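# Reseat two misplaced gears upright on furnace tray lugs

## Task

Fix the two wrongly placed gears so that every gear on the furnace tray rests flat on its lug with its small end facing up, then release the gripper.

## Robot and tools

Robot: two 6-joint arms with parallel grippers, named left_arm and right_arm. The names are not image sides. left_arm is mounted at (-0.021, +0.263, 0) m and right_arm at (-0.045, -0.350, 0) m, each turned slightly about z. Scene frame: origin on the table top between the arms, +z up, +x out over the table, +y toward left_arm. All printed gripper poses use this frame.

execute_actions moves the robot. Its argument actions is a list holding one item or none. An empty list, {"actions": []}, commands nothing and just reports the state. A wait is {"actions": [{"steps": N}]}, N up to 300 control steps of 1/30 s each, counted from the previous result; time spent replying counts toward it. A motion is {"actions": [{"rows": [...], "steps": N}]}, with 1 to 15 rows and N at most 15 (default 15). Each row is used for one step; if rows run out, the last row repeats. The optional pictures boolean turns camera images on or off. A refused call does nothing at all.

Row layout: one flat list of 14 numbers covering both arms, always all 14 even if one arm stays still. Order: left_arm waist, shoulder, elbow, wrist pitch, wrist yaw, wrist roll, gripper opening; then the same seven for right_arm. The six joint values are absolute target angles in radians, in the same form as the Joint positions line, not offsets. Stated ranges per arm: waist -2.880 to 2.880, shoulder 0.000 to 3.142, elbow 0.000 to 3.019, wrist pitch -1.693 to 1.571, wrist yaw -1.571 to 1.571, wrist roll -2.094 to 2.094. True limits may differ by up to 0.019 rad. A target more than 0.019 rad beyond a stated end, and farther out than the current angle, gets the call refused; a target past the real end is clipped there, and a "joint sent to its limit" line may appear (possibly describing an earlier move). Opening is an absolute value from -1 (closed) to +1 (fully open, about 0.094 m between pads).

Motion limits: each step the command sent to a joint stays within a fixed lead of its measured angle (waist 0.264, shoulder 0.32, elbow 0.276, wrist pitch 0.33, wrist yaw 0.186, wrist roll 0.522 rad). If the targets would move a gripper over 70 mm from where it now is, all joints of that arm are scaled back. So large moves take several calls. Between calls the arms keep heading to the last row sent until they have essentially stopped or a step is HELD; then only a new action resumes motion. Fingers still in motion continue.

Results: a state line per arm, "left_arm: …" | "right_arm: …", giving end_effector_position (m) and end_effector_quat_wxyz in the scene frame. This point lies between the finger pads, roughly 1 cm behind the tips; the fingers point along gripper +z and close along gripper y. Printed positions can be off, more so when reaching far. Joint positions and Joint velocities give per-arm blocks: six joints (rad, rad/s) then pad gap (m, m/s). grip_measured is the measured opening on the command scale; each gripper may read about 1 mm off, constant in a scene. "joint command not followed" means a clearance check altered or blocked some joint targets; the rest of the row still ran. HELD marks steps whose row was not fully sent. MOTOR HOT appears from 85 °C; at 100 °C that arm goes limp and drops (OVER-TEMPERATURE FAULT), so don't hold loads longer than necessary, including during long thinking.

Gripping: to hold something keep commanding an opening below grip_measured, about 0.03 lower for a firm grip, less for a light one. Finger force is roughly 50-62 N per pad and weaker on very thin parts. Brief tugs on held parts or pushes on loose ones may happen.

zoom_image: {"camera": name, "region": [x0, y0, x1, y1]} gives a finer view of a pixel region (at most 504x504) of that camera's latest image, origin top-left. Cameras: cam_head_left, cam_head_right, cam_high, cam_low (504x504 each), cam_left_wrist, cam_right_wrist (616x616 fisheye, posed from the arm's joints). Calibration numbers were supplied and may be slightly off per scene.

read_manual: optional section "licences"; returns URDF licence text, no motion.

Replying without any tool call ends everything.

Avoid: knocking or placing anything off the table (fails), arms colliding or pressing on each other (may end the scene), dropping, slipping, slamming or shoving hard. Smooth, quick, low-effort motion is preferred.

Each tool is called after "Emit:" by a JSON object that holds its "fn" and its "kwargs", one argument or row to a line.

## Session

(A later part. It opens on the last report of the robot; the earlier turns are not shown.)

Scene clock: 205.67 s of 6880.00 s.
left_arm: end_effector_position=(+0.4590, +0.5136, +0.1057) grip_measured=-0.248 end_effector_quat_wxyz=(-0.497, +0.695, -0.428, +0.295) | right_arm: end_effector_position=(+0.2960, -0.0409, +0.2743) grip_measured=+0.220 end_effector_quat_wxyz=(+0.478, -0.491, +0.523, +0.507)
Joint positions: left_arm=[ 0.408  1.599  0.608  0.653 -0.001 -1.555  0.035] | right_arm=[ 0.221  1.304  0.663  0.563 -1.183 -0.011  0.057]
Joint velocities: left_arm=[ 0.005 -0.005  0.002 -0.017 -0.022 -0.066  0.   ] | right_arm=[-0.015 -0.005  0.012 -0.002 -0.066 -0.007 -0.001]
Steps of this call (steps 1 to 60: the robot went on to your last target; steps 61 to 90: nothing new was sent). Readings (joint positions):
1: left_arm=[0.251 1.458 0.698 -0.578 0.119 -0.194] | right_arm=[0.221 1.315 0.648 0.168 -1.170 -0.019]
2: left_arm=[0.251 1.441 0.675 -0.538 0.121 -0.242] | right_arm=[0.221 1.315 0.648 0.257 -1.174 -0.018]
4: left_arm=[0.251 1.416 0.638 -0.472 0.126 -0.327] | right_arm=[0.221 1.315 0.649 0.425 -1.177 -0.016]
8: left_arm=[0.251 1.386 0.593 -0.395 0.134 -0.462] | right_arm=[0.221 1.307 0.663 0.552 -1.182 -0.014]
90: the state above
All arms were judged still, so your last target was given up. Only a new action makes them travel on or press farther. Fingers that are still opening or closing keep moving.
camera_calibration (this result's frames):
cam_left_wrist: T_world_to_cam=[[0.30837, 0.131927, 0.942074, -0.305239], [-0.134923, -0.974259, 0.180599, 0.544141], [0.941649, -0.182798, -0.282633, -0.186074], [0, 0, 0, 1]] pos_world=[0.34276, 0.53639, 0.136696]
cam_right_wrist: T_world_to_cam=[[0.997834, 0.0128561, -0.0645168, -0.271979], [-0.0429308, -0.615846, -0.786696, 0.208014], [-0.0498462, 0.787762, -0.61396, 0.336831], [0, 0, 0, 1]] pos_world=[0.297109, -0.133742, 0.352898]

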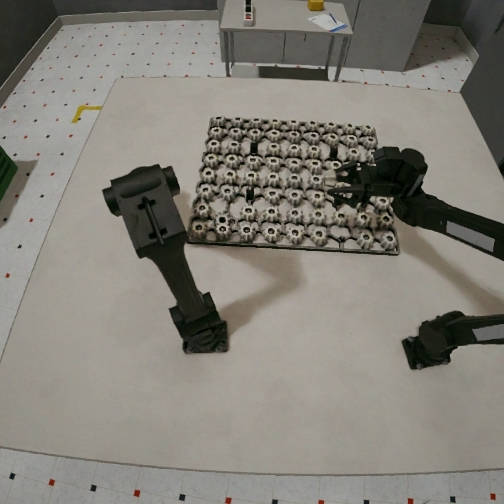

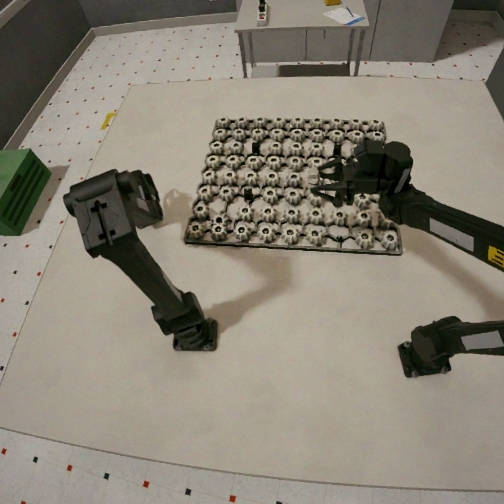

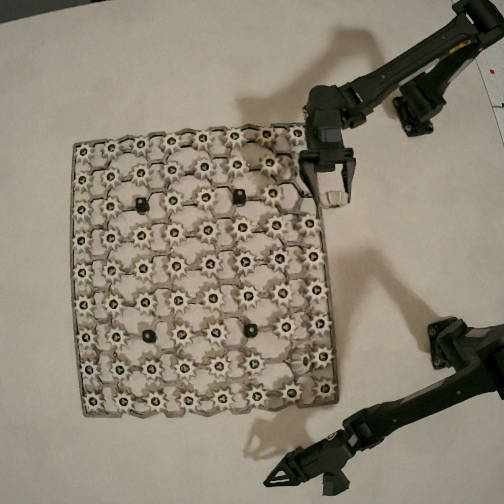

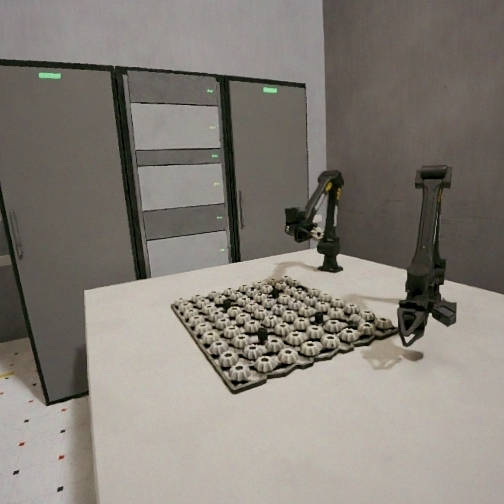

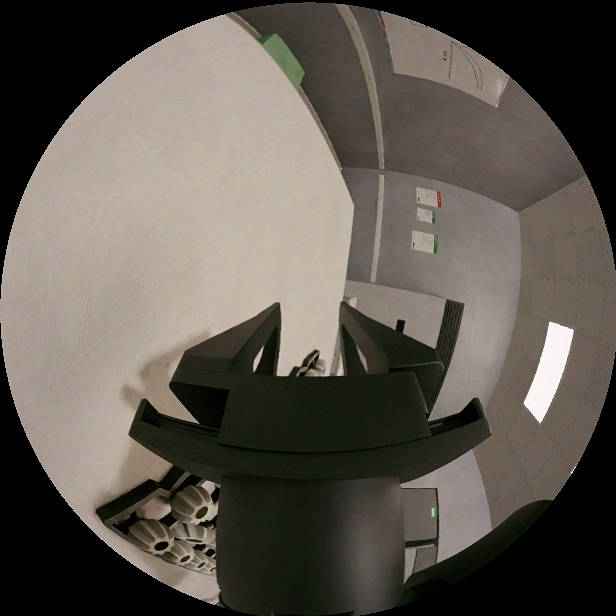

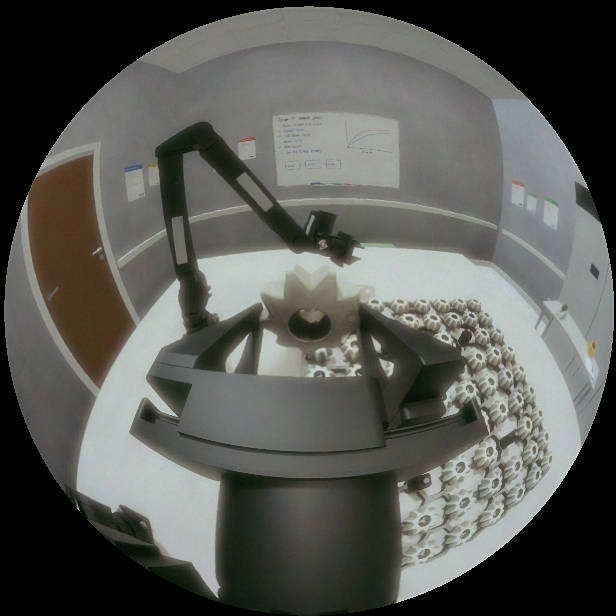

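Emit:
{"fn": "execute_actions", "kwargs": {
  "actions": [
    {"rows": [[-0.201,1.132,0.57,0.5625,1.442,-1.57,1, 0.221,1.287,0.72,0.593,-1.186,0,0.17]]}
  ],
  "pictures": false
}}

Emit:
{"fn": "execute_actions", "kwargs": {
  "actions": [
    {"steps": 60}
  ]
}}

Scene clock: 217.10 s of 6880.00 s.
left_arm: end_effector_position=(+0.4489, +0.1571, +0.2913) grip_measured=+1.000 end_effector_quat_wxyz=(+0.318, -0.313, +0.636, -0.629) | right_arm: end_effector_position=(+0.2960, -0.0409, +0.2743) grip_measured=+0.220 end_effector_quat_wxyz=(+0.478, -0.491, +0.523, +0.507)
Joint positions: left_arm=[-0.08   1.186  0.591  0.588  0.639 -1.555  0.094] | right_arm=[ 0.221  1.304  0.663  0.563 -1.183 -0.011  0.057]
Joint velocities: left_arm=[-1.333 -0.601 -0.007 -0.09   1.927  0.022  0.   ] | right_arm=[-0.015 -0.015  0.002 -0.012  0.022  0.022 -0.001]
Steps of this call (steps 1 to 90: nothing new was sent; then 7.93 s passed at rest; steps 91 to 105: all 15 steps of this action). Readings (joint positions):
91: left_arm=[0.403 1.593 0.608 0.647 0.028 -1.555] | right_arm=[0.221 1.304 0.663 0.563 -1.183 -0.011]
92: left_arm=[0.391 1.578 0.603 0.634 0.064 -1.555] | right_arm=[0.221 1.304 0.663 0.563 -1.183 -0.011]
94: left_arm=[0.342 1.526 0.594 0.615 0.135 -1.555] | right_arm=[0.221 1.304 0.663 0.563 -1.183 -0.011]
98: left_arm=[0.210 1.394 0.591 0.598 0.281 -1.555] | right_arm=[0.221 1.304 0.663 0.563 -1.183 -0.011]
105: the state above

Scene clock: 219.10 s of 6880.00 s.
left_arm: end_effector_position=(+0.2946, +0.0474, +0.3048) grip_measured=+1.000 end_effector_quat_wxyz=(+0.012, +0.015, +0.706, -0.708) | right_arm: end_effector_position=(+0.2960, -0.0409, +0.2743) grip_measured=+0.220 end_effector_quat_wxyz=(+0.478, -0.491, +0.523, +0.507)
Joint positions: left_arm=[-0.209  1.124  0.577  0.57   1.44  -1.556  0.094] | right_arm=[ 0.221  1.304  0.663  0.563 -1.183 -0.011  0.057]
Joint velocities: left_arm=[-0.005 -0.015 -0.017 -0.007 -0.007 -0.022  0.   ] | right_arm=[-0.005  0.005 -0.022  0.007 -0.007  0.081 -0.   ]
Steps of this call (steps 1 to 30: the robot went on to your last target; steps 31 to 60: nothing new was sent). Readings (joint positions):
1: left_arm=[-0.125 1.166 0.591 0.584 0.735 -1.555] | right_arm=[0.221 1.304 0.663 0.563 -1.183 -0.011]
2: left_arm=[-0.166 1.150 0.591 0.580 0.838 -1.555] | right_arm=[0.221 1.304 0.663 0.563 -1.183 -0.011]
4: left_arm=[-0.220 1.129 0.590 0.577 1.043 -1.555] | right_arm=[0.221 1.304 0.663 0.563 -1.183 -0.011]
8: left_arm=[-0.221 1.124 0.584 0.574 1.405 -1.555] | right_arm=[0.221 1.304 0.663 0.563 -1.183 -0.011]
60: the state above
All arms were judged still, so your last target was given up. Only a new action makes them travel on or press farther. Fingers that are still opening or closing keep moving.
camera_calibration (this result's frames):
cam_left_wrist: T_world_to_cam=[[-0.048314, 0.00065812, 0.998832, -0.286651], [-0.797104, 0.602585, -0.0389533, 0.219047], [-0.601906, -0.798055, -0.0285887, 0.346244], [0, 0, 0, 1]] pos_world=[0.36916, 0.144516, 0.304748]
cam_right_wrist: T_world_to_cam=[[0.997809, 0.0128449, -0.0648973, -0.271867], [-0.0432377, -0.615844, -0.78668, 0.208101], [-0.0500715, 0.787763, -0.61394, 0.336893], [0, 0, 0, 1]] pos_world=[0.297138, -0.133742, 0.352897]

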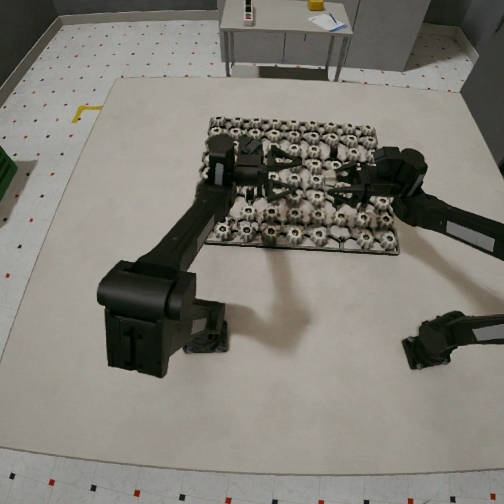

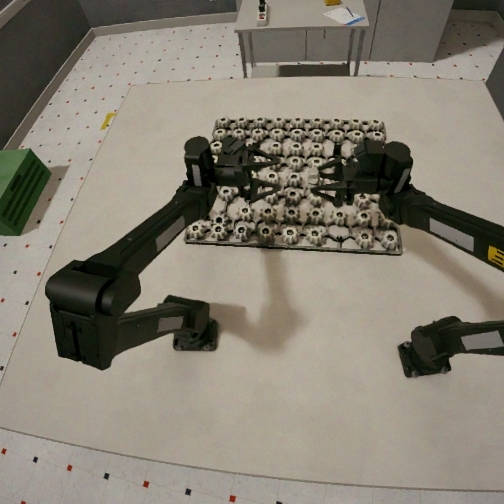

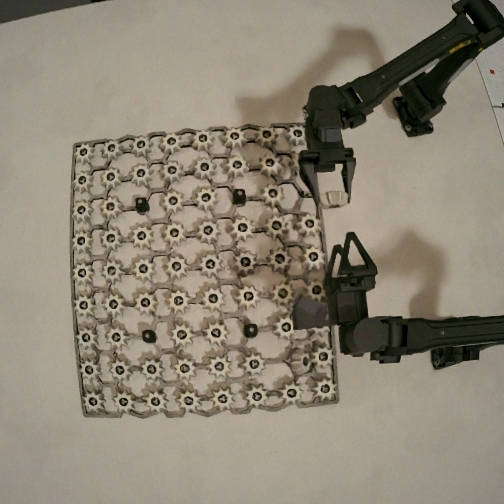

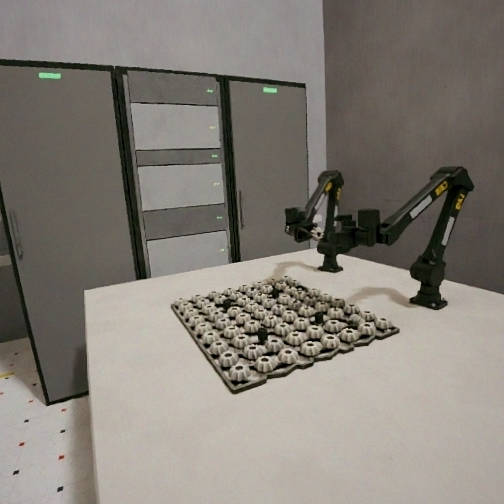

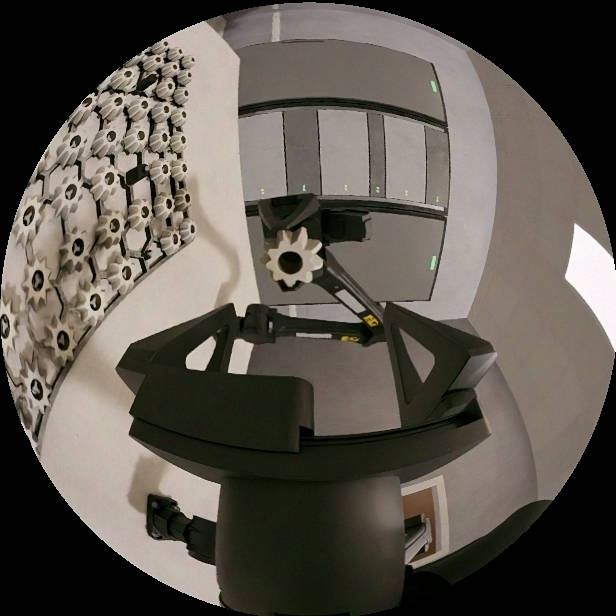

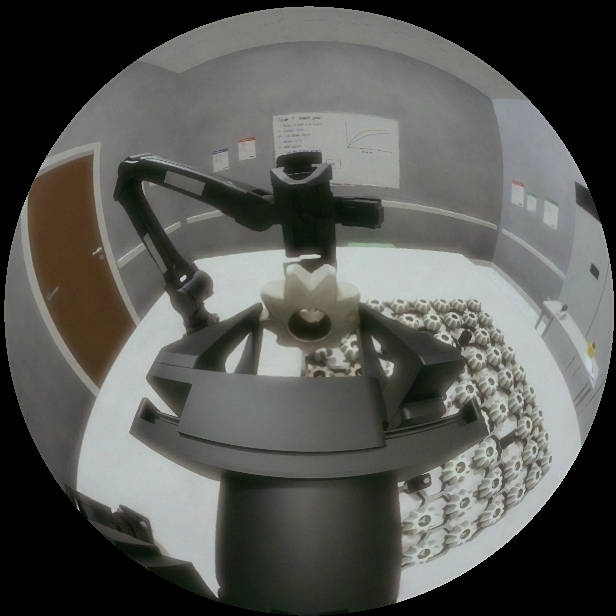

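Emit:
{"fn": "execute_actions", "kwargs": {
  "actions": [
    {"rows": [[-0.34,1.19,0.59,0.6,1.30,-1.57,1, 0.221,1.287,0.72,0.593,-1.186,0,0.17],[-0.34,1.19,0.59,0.6,1.30,-1.57,1, 0.221,1.287,0.72,0.593,-1.186,0,0.17],[-0.34,1.19,0.59,0.6,1.30,-1.57,1, 0.221,1.287,0.72,0.593,-1.186,0,0.17],[-0.34,1.19,0.59,0.6,1.30,-1.57,1, 0.221,1.287,0.72,0.593,-1.186,0,0.17],[-0.34,1.19,0.59,0.6,1.30,-1.57,1, 0.221,1.287,0.72,0.593,-1.186,0,0.17],[-0.34,1.19,0.59,0.6,1.30,-1.57,1, 0.221,1.287,0.72,0.593,-1.186,0,0.17],[-0.47,1.244,0.603,0.641,1.166,-1.57,1, 0.221,1.287,0.72,0.593,-1.186,0,0.17]]}
  ],
  "pictures": false
}}

Emit:
{"fn": "execute_actions", "kwargs": {
  "actions": [
    {"steps": 30}
  ]
}}

Scene clock: 250.20 s of 6880.00 s.
left_arm: end_effector_position=(+0.2887, -0.0436, +0.2714) grip_measured=+1.000 end_effector_quat_wxyz=(-0.009, -0.005, +0.712, -0.702) | right_arm: end_effector_position=(+0.2959, -0.0409, +0.2743) grip_measured=+0.220 end_effector_quat_wxyz=(+0.477, -0.491, +0.523, +0.507)
Joint positions: left_arm=[-0.481  1.24   0.58   0.624  1.169 -1.557  0.094] | right_arm=[ 0.221  1.304  0.663  0.563 -1.184 -0.011  0.057]
Joint velocities: left_arm=[ 0.034 -0.005  0.002  0.037 -0.007  0.081  0.   ] | right_arm=[-0.005 -0.005 -0.002 -0.007 -0.007  0.022 -0.   ]
Steps of this call (steps 1 to 90: nothing new was sent; then 27.60 s passed at rest; steps 91 to 105: all 15 steps of this action). Readings (joint positions):
91: left_arm=[-0.219 1.126 0.577 0.573 1.376 -1.556] | right_arm=[0.221 1.304 0.663 0.563 -1.183 -0.011]
92: left_arm=[-0.243 1.135 0.578 0.579 1.327 -1.556] | right_arm=[0.221 1.304 0.663 0.563 -1.183 -0.011]
94: left_arm=[-0.303 1.157 0.578 0.586 1.306 -1.556] | right_arm=[0.221 1.304 0.663 0.563 -1.183 -0.011]
98: left_arm=[-0.388 1.199 0.579 0.604 1.193 -1.556] | right_arm=[0.221 1.304 0.663 0.563 -1.183 -0.011]
105: the state above

Scene clock: 251.20 s of 6880.00 s.
left_arm: end_effector_position=(+0.2892, -0.0431, +0.2715) grip_measured=+1.000 end_effector_quat_wxyz=(-0.008, -0.005, +0.712, -0.702) | right_arm: end_effector_position=(+0.2959, -0.0409, +0.2743) grip_measured=+0.220 end_effector_quat_wxyz=(+0.477, -0.491, +0.523, +0.507)
Joint positions: left_arm=[-0.479  1.24   0.58   0.625  1.168 -1.557  0.094] | right_arm=[ 0.221  1.304  0.663  0.563 -1.184 -0.011  0.057]
Joint velocities: left_arm=[ 0.015 -0.005 -0.017  0.002  0.007  0.037  0.   ] | right_arm=[-0.005 -0.015 -0.002  0.002 -0.022  0.007 -0.   ]
Steps of this call (steps 1 to 15: the robot went on to your last target; steps 16 to 30: nothing new was sent). Readings (joint positions):
1: left_arm=[-0.480 1.240 0.580 0.625 1.169 -1.557] | right_arm=[0.221 1.304 0.663 0.563 -1.184 -0.011]
2: left_arm=[-0.480 1.240 0.580 0.625 1.168 -1.557] | right_arm=[0.221 1.304 0.663 0.563 -1.184 -0.011]
4: left_arm=[-0.479 1.240 0.580 0.625 1.168 -1.557] | right_arm=[0.221 1.304 0.663 0.563 -1.184 -0.011]
8: left_arm=[-0.479 1.240 0.580 0.625 1.168 -1.557] | right_arm=[0.221 1.304 0.663 0.563 -1.184 -0.011]
30: the state above
All arms were judged still, so your last target was given up. Only a new action makes them travel on or press farther. Fingers that are still opening or closing keep moving.
camera_calibration (this result's frames):
cam_left_wrist: T_world_to_cam=[[0.00774919, -0.0162734, 0.999838, -0.270826], [-0.798506, 0.601775, 0.0159833, 0.253501], [-0.601937, -0.7985, -0.00833116, 0.264318], [0, 0, 0, 1]] pos_world=[0.363623, 0.0540999, 0.268932]
cam_right_wrist: T_world_to_cam=[[0.997798, 0.0136074, -0.0649189, -0.271696], [-0.0427869, -0.615834, -0.786714, 0.207979], [-0.0506844, 0.787759, -0.613895, 0.33706], [0, 0, 0, 1]] pos_world=[0.29708, -0.133745, 0.352902]

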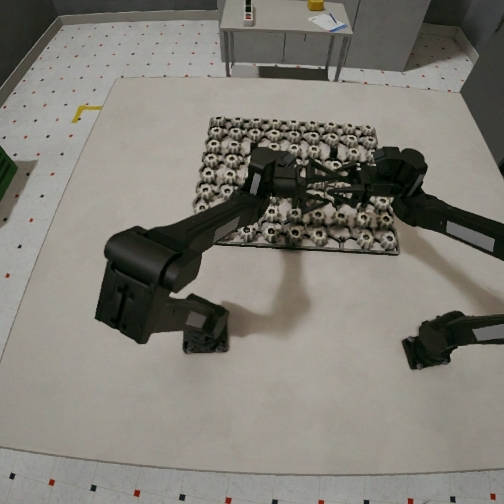

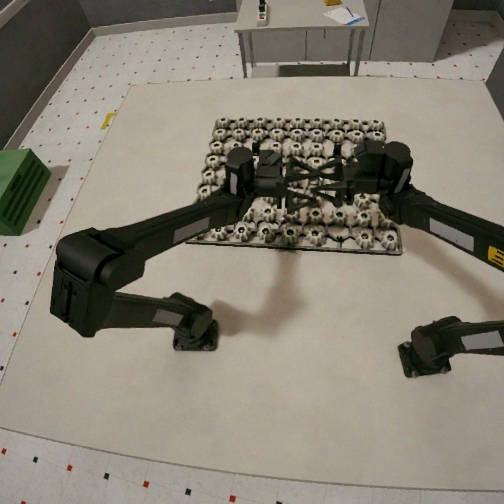

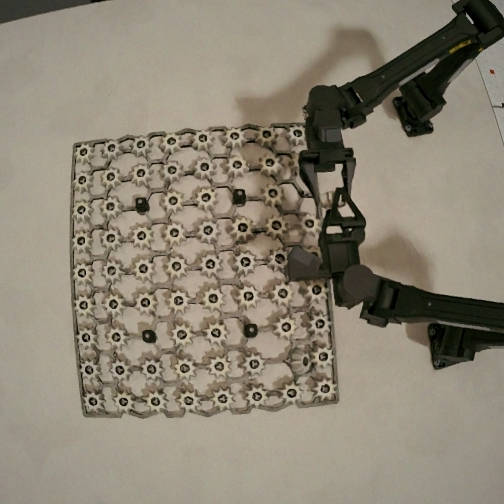

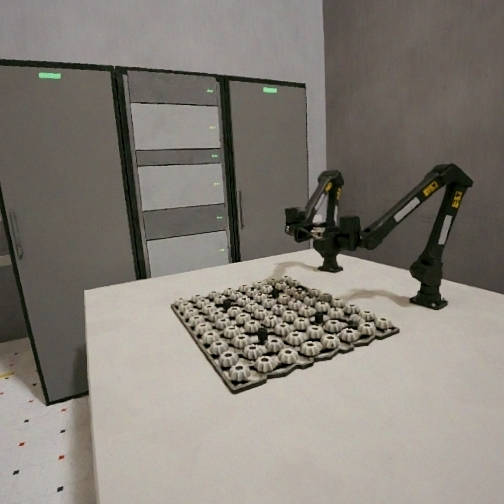

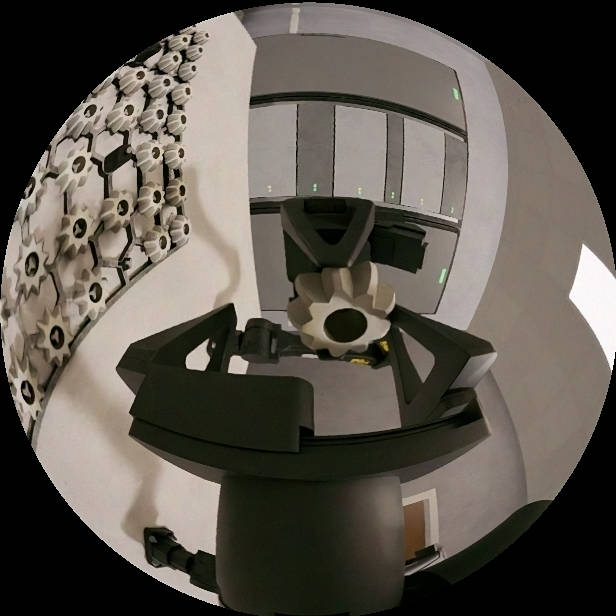

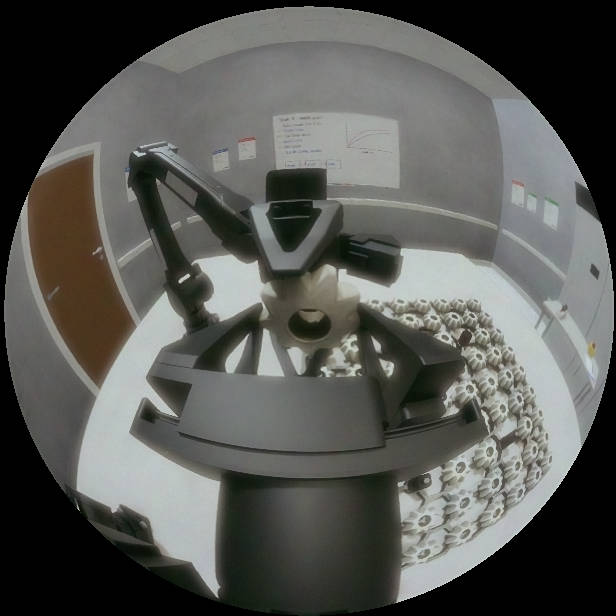

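Emit:
{"fn": "execute_actions", "kwargs": {
  "actions": [
    {"rows": [[-0.47,1.244,0.655,0.58,1.166,-1.57,1, 0.221,1.287,0.72,0.593,-1.186,0,0.17]]}
  ]
}}

Scene clock: 263.13 s of 6880.00 s.
left_arm: end_effector_position=(+0.2929, -0.0447, +0.2744) grip_measured=+1.000 end_effector_quat_wxyz=(-0.014, -0.011, +0.714, -0.700) | right_arm: end_effector_position=(+0.2959, -0.0409, +0.2743) grip_measured=+0.220 end_effector_quat_wxyz=(+0.477, -0.491, +0.523, +0.507)
Joint positions: left_arm=[-0.479  1.24   0.598  0.588  1.168 -1.557  0.094] | right_arm=[ 0.221  1.304  0.663  0.563 -1.184 -0.011  0.057]
Joint velocities: left_arm=[-0.005  0.005 -0.007  0.002  0.007 -0.007  0.   ] | right_arm=[-0.005 -0.015  0.002 -0.012  0.007  0.022 -0.001]
Steps of this call (steps 1 to 90: nothing new was sent; then 8.43 s passed at rest; steps 91 to 105: all 15 steps of this action). Readings (joint positions):
91: left_arm=[-0.479 1.240 0.582 0.618 1.168 -1.557] | right_arm=[0.221 1.304 0.663 0.563 -1.184 -0.011]
92: left_arm=[-0.479 1.240 0.585 0.607 1.168 -1.557] | right_arm=[0.221 1.304 0.663 0.563 -1.184 -0.011]
94: left_arm=[-0.479 1.240 0.592 0.594 1.168 -1.557] | right_arm=[0.221 1.304 0.663 0.563 -1.184 -0.011]
98: left_arm=[-0.479 1.240 0.598 0.589 1.168 -1.557] | right_arm=[0.221 1.304 0.663 0.563 -1.184 -0.011]
105: the state above
camera_calibration (this result's frames):
cam_left_wrist: T_world_to_cam=[[0.0249143, -0.023657, 0.99941, -0.278931], [-0.798076, 0.60159, 0.0341355, 0.252255], [-0.602042, -0.798455, -0.0038919, 0.264113], [0, 0, 0, 1]] pos_world=[0.367275, 0.0525292, 0.271183]
cam_right_wrist: T_world_to_cam=[[0.997798, 0.0136074, -0.0649189, -0.271696], [-0.0427869, -0.615834, -0.786714, 0.207979], [-0.0506844, 0.787759, -0.613895, 0.33706], [0, 0, 0, 1]] pos_world=[0.29708, -0.133745, 0.352902]

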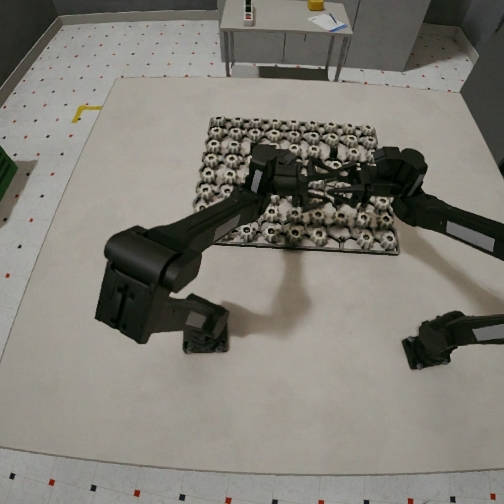

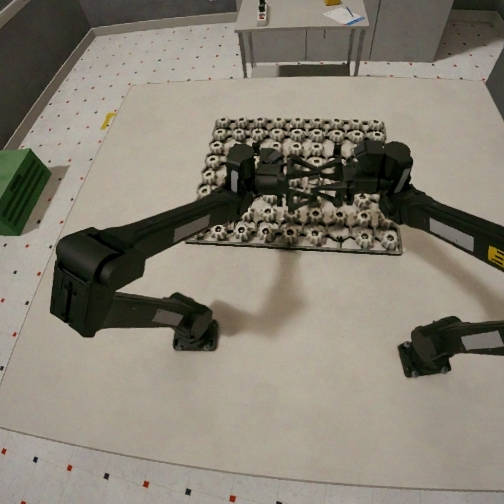

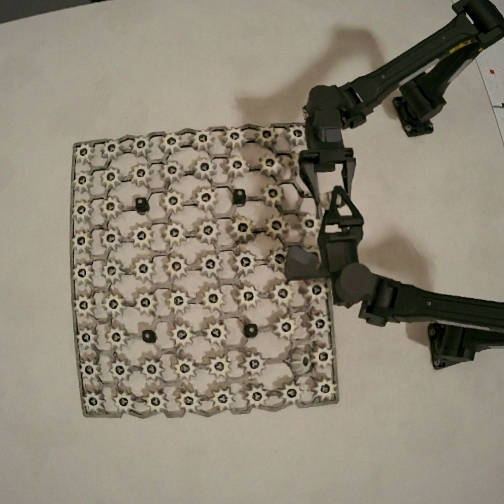

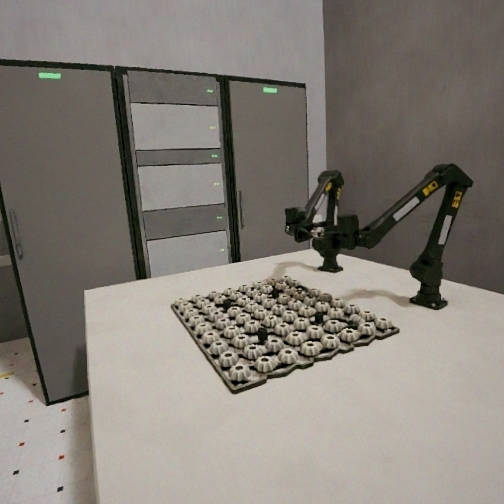

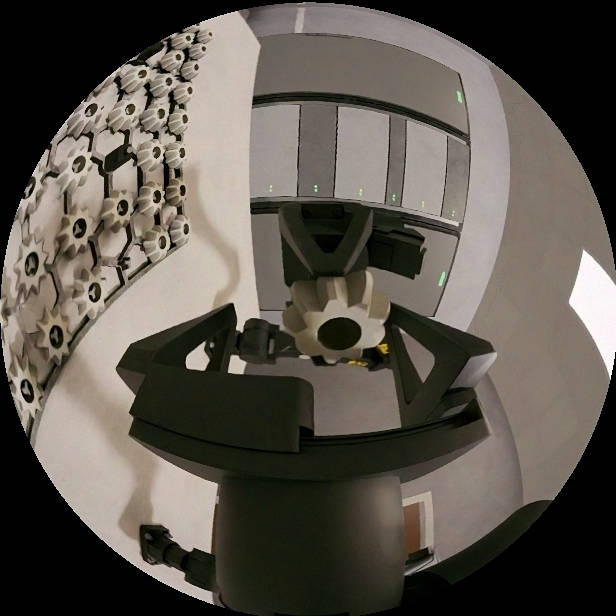

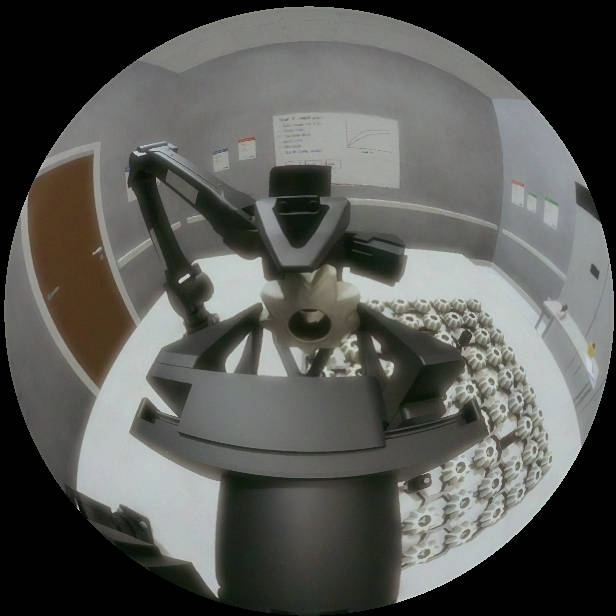

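Emit:
{"fn": "execute_actions", "kwargs": {
  "actions": [
    {"rows": [[-0.47,1.244,0.70,0.6,1.166,-1.57,1, 0.221,1.287,0.72,0.593,-1.186,0,0.17]]}
  ]
}}

Scene clock: 269.00 s of 6880.00 s.
left_arm: end_effector_position=(+0.3039, -0.0494, +0.2982) grip_measured=+1.000 end_effector_quat_wxyz=(+0.004, +0.006, +0.707, -0.707) | right_arm: end_effector_position=(+0.2959, -0.0409, +0.2743) grip_measured=+0.220 end_effector_quat_wxyz=(+0.477, -0.491, +0.523, +0.507)
Joint positions: left_arm=[-0.479  1.24   0.651  0.588  1.168 -1.557  0.094] | right_arm=[ 0.221  1.304  0.663  0.563 -1.184 -0.011  0.057]
Joint velocities: left_arm=[-0.005  0.005  0.012 -0.017  0.022  0.007  0.   ] | right_arm=[-0.005 -0.034  0.017 -0.007 -0.037 -0.007  0.001]
Steps of this call (steps 1 to 15: the robot went on to your last target; steps 16 to 90: nothing new was sent; then 2.37 s passed at rest; steps 91 to 105: all 15 steps of this action). Readings (joint positions):
91: left_arm=[-0.479 1.240 0.601 0.588 1.168 -1.557] | right_arm=[0.221 1.304 0.663 0.563 -1.184 -0.011]
92: left_arm=[-0.479 1.240 0.607 0.588 1.168 -1.557] | right_arm=[0.221 1.304 0.663 0.563 -1.184 -0.011]
94: left_arm=[-0.479 1.240 0.625 0.588 1.168 -1.557] | right_arm=[0.221 1.304 0.663 0.563 -1.184 -0.011]
98: left_arm=[-0.479 1.240 0.650 0.588 1.168 -1.557] | right_arm=[0.221 1.304 0.663 0.563 -1.184 -0.011]
105: the state above
camera_calibration (this result's frames):
cam_left_wrist: T_world_to_cam=[[-0.0234333, -0.00287788, 0.999721, -0.287525], [-0.798949, 0.601159, -0.0169967, 0.278517], [-0.600942, -0.799125, -0.0163864, 0.270451], [0, 0, 0, 1]] pos_world=[0.378308, 0.047864, 0.29661]
cam_right_wrist: T_world_to_cam=[[0.997798, 0.0136074, -0.0649189, -0.271696], [-0.0427869, -0.615834, -0.786714, 0.207979], [-0.0506844, 0.787759, -0.613895, 0.33706], [0, 0, 0, 1]] pos_world=[0.29708, -0.133745, 0.352902]

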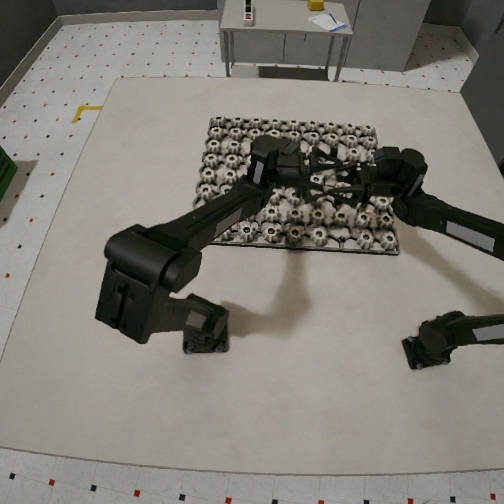

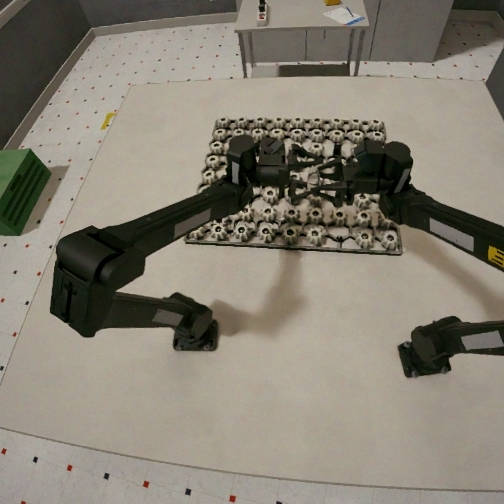

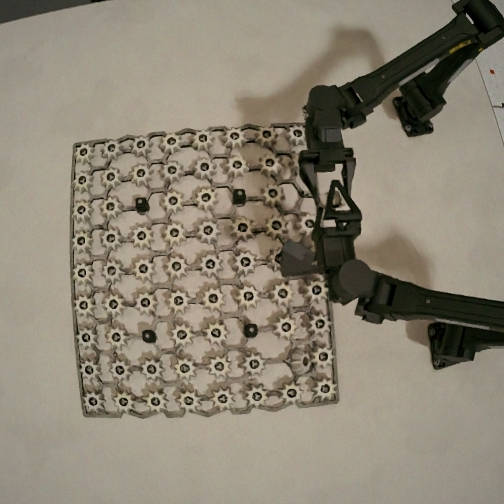

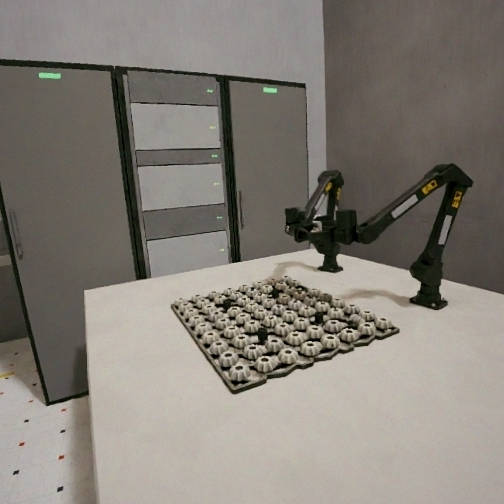

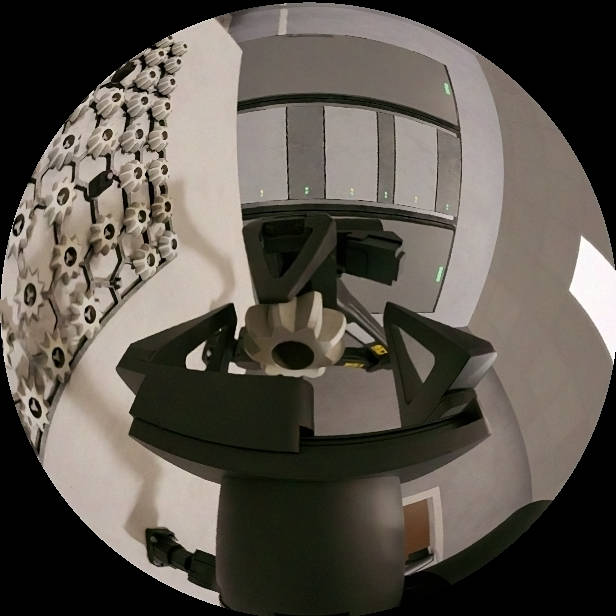

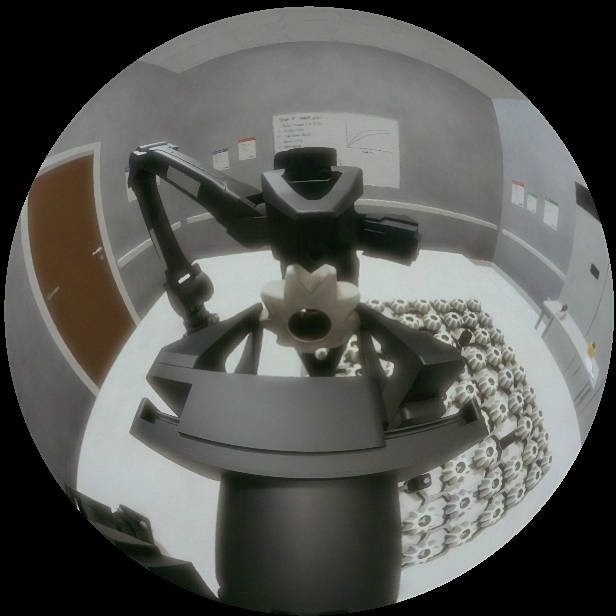

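Emit:
{"fn": "execute_actions", "kwargs": {
  "actions": [
    {"rows": [[-0.47,1.244,0.637,0.6,1.166,-1.57,1, 0.221,1.287,0.72,0.593,-1.186,0,0.17],[-0.47,1.244,0.637,0.6,1.166,-1.57,1, 0.221,1.287,0.72,0.593,-1.186,0,0.17],[-0.47,1.244,0.637,0.6,1.166,-1.57,1, 0.221,1.287,0.72,0.593,-1.186,0,0.17],[-0.47,1.244,0.637,0.6,1.166,-1.57,1, 0.221,1.287,0.72,0.593,-1.186,0,0.17],[-0.47,1.244,0.637,0.6,1.166,-1.57,1, 0.221,1.287,0.72,0.593,-1.186,0,0.17],[-0.47,1.244,0.637,0.6,1.166,-1.57,1, 0.221,1.287,0.72,0.593,-1.186,0,0.17],[-0.47,1.244,0.637,0.6,1.166,-1.57,1, 0.221,1.287,0.72,0.593,-1.186,0,0.17],[-0.47,1.244,0.637,0.6,1.166,-1.57,0.0, 0.221,1.287,0.72,0.593,-1.186,0,0.17]]}
  ],
  "pictures": false
}}

Emit:
{"fn": "execute_actions", "kwargs": {
  "actions": [
    {"steps": 15}
  ]
}}

Scene clock: 282.73 s of 6880.00 s.
left_arm: end_effector_position=(+0.3031, -0.0487, +0.2930) grip_measured=+0.190 end_effector_quat_wxyz=(-0.000, +0.000, +0.709, -0.705) | right_arm: end_effector_position=(+0.2962, -0.0405, +0.2794) grip_measured=+0.220 end_effector_quat_wxyz=(+0.482, -0.494, +0.517, +0.506)
Joint positions: left_arm=[-0.479  1.244  0.642  0.59   1.166 -1.559  0.056] | right_arm=[ 0.222  1.3    0.668  0.571 -1.186 -0.009  0.057]
Joint velocities: left_arm=[-0.015 -0.015 -0.002  0.002  0.022 -0.022 -0.001] | right_arm=[-0.005 -0.015 -0.017  0.017 -0.051 -0.007 -0.   ]
Steps of this call (steps 1 to 15: the robot went on to your last target; steps 16 to 90: nothing new was sent; then 10.23 s passed at rest; steps 91 to 105: all 15 steps of this action). Readings (joint positions):
91: left_arm=[-0.479 1.240 0.651 0.588 1.168 -1.557] | right_arm=[0.221 1.304 0.663 0.563 -1.184 -0.011]
92: left_arm=[-0.479 1.240 0.651 0.588 1.168 -1.557] | right_arm=[0.221 1.304 0.663 0.563 -1.184 -0.011]
94: left_arm=[-0.479 1.240 0.651 0.588 1.168 -1.557] | right_arm=[0.221 1.304 0.663 0.563 -1.184 -0.011]
98: left_arm=[-0.479 1.240 0.651 0.588 1.168 -1.557] | right_arm=[0.221 1.304 0.663 0.563 -1.184 -0.011]
105: the state above

Scene clock: 283.23 s of 6880.00 s.
left_arm: end_effector_position=(+0.3031, -0.0487, +0.2930) grip_measured=+0.190 end_effector_quat_wxyz=(-0.000, +0.000, +0.709, -0.705) | right_arm: end_effector_position=(+0.2962, -0.0405, +0.2794) grip_measured=+0.220 end_effector_quat_wxyz=(+0.482, -0.494, +0.517, +0.506)
Joint positions: left_arm=[-0.479  1.244  0.642  0.59   1.166 -1.559  0.056] | right_arm=[ 0.222  1.3    0.668  0.571 -1.186 -0.009  0.057]
Joint velocities: left_arm=[-0.024 -0.015  0.002 -0.017  0.022  0.007 -0.   ] | right_arm=[-0.005 -0.005 -0.007 -0.012  0.007 -0.081 -0.   ]
Steps of this call (steps 1 to 15: the robot went on to your last target). Readings (joint positions):
1: left_arm=[-0.479 1.244 0.642 0.590 1.166 -1.559] | right_arm=[0.222 1.300 0.668 0.571 -1.186 -0.009]
2: left_arm=[-0.479 1.244 0.642 0.590 1.166 -1.559] | right_arm=[0.222 1.300 0.668 0.571 -1.186 -0.009]
4: left_arm=[-0.479 1.244 0.642 0.590 1.166 -1.559] | right_arm=[0.222 1.300 0.668 0.571 -1.186 -0.009]
8: left_arm=[-0.479 1.244 0.642 0.590 1.166 -1.559] | right_arm=[0.222 1.300 0.668 0.571 -1.186 -0.009]
15: the state above
All arms were judged still, so your last target was given up. Only a new action makes them travel on or press farther. Fingers that are still opening or closing keep moving.
camera_calibration (this result's frames):
cam_left_wrist: T_world_to_cam=[[-0.0105949, -0.00730221, 0.999917, -0.286478], [-0.800462, 0.599369, -0.00410447, 0.274021], [-0.59929, -0.800439, -0.0121954, 0.268627], [0, 0, 0, 1]] pos_world=[0.377294, 0.0486879, 0.290855]
cam_right_wrist: T_world_to_cam=[[0.99861, 0.0162338, -0.0501547, -0.275914], [-0.0298192, -0.610622, -0.791361, 0.209957], [-0.0434724, 0.791756, -0.609288, 0.336625], [0, 0, 0, 1]] pos_world=[0.296425, -0.133841, 0.357415]

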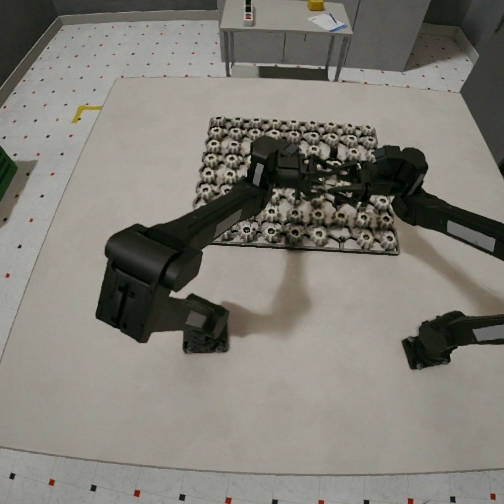

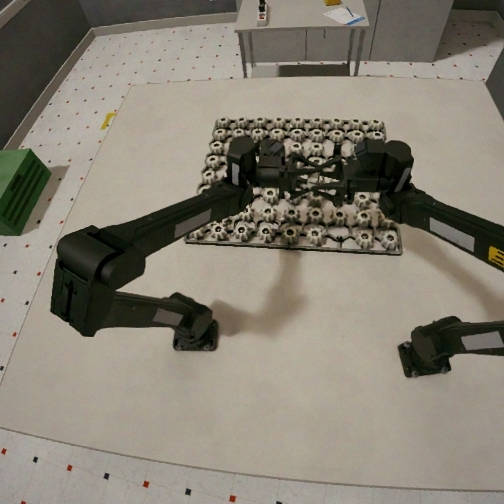

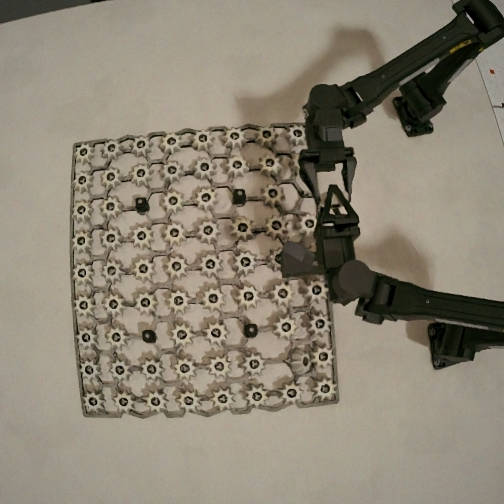

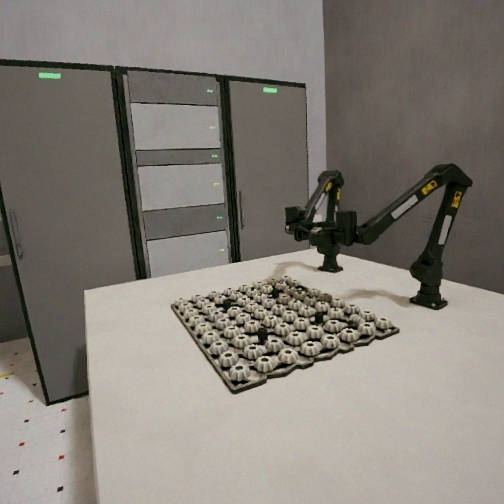

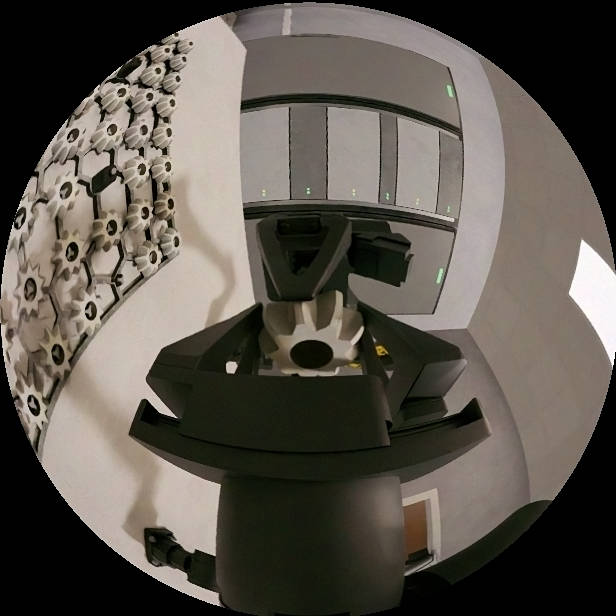

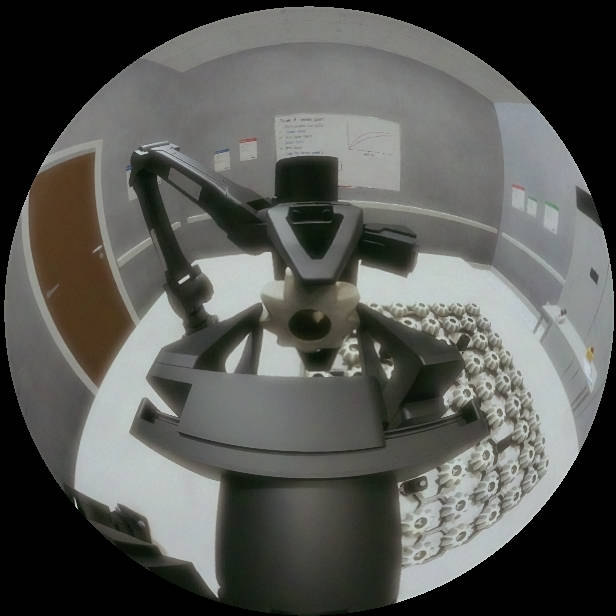

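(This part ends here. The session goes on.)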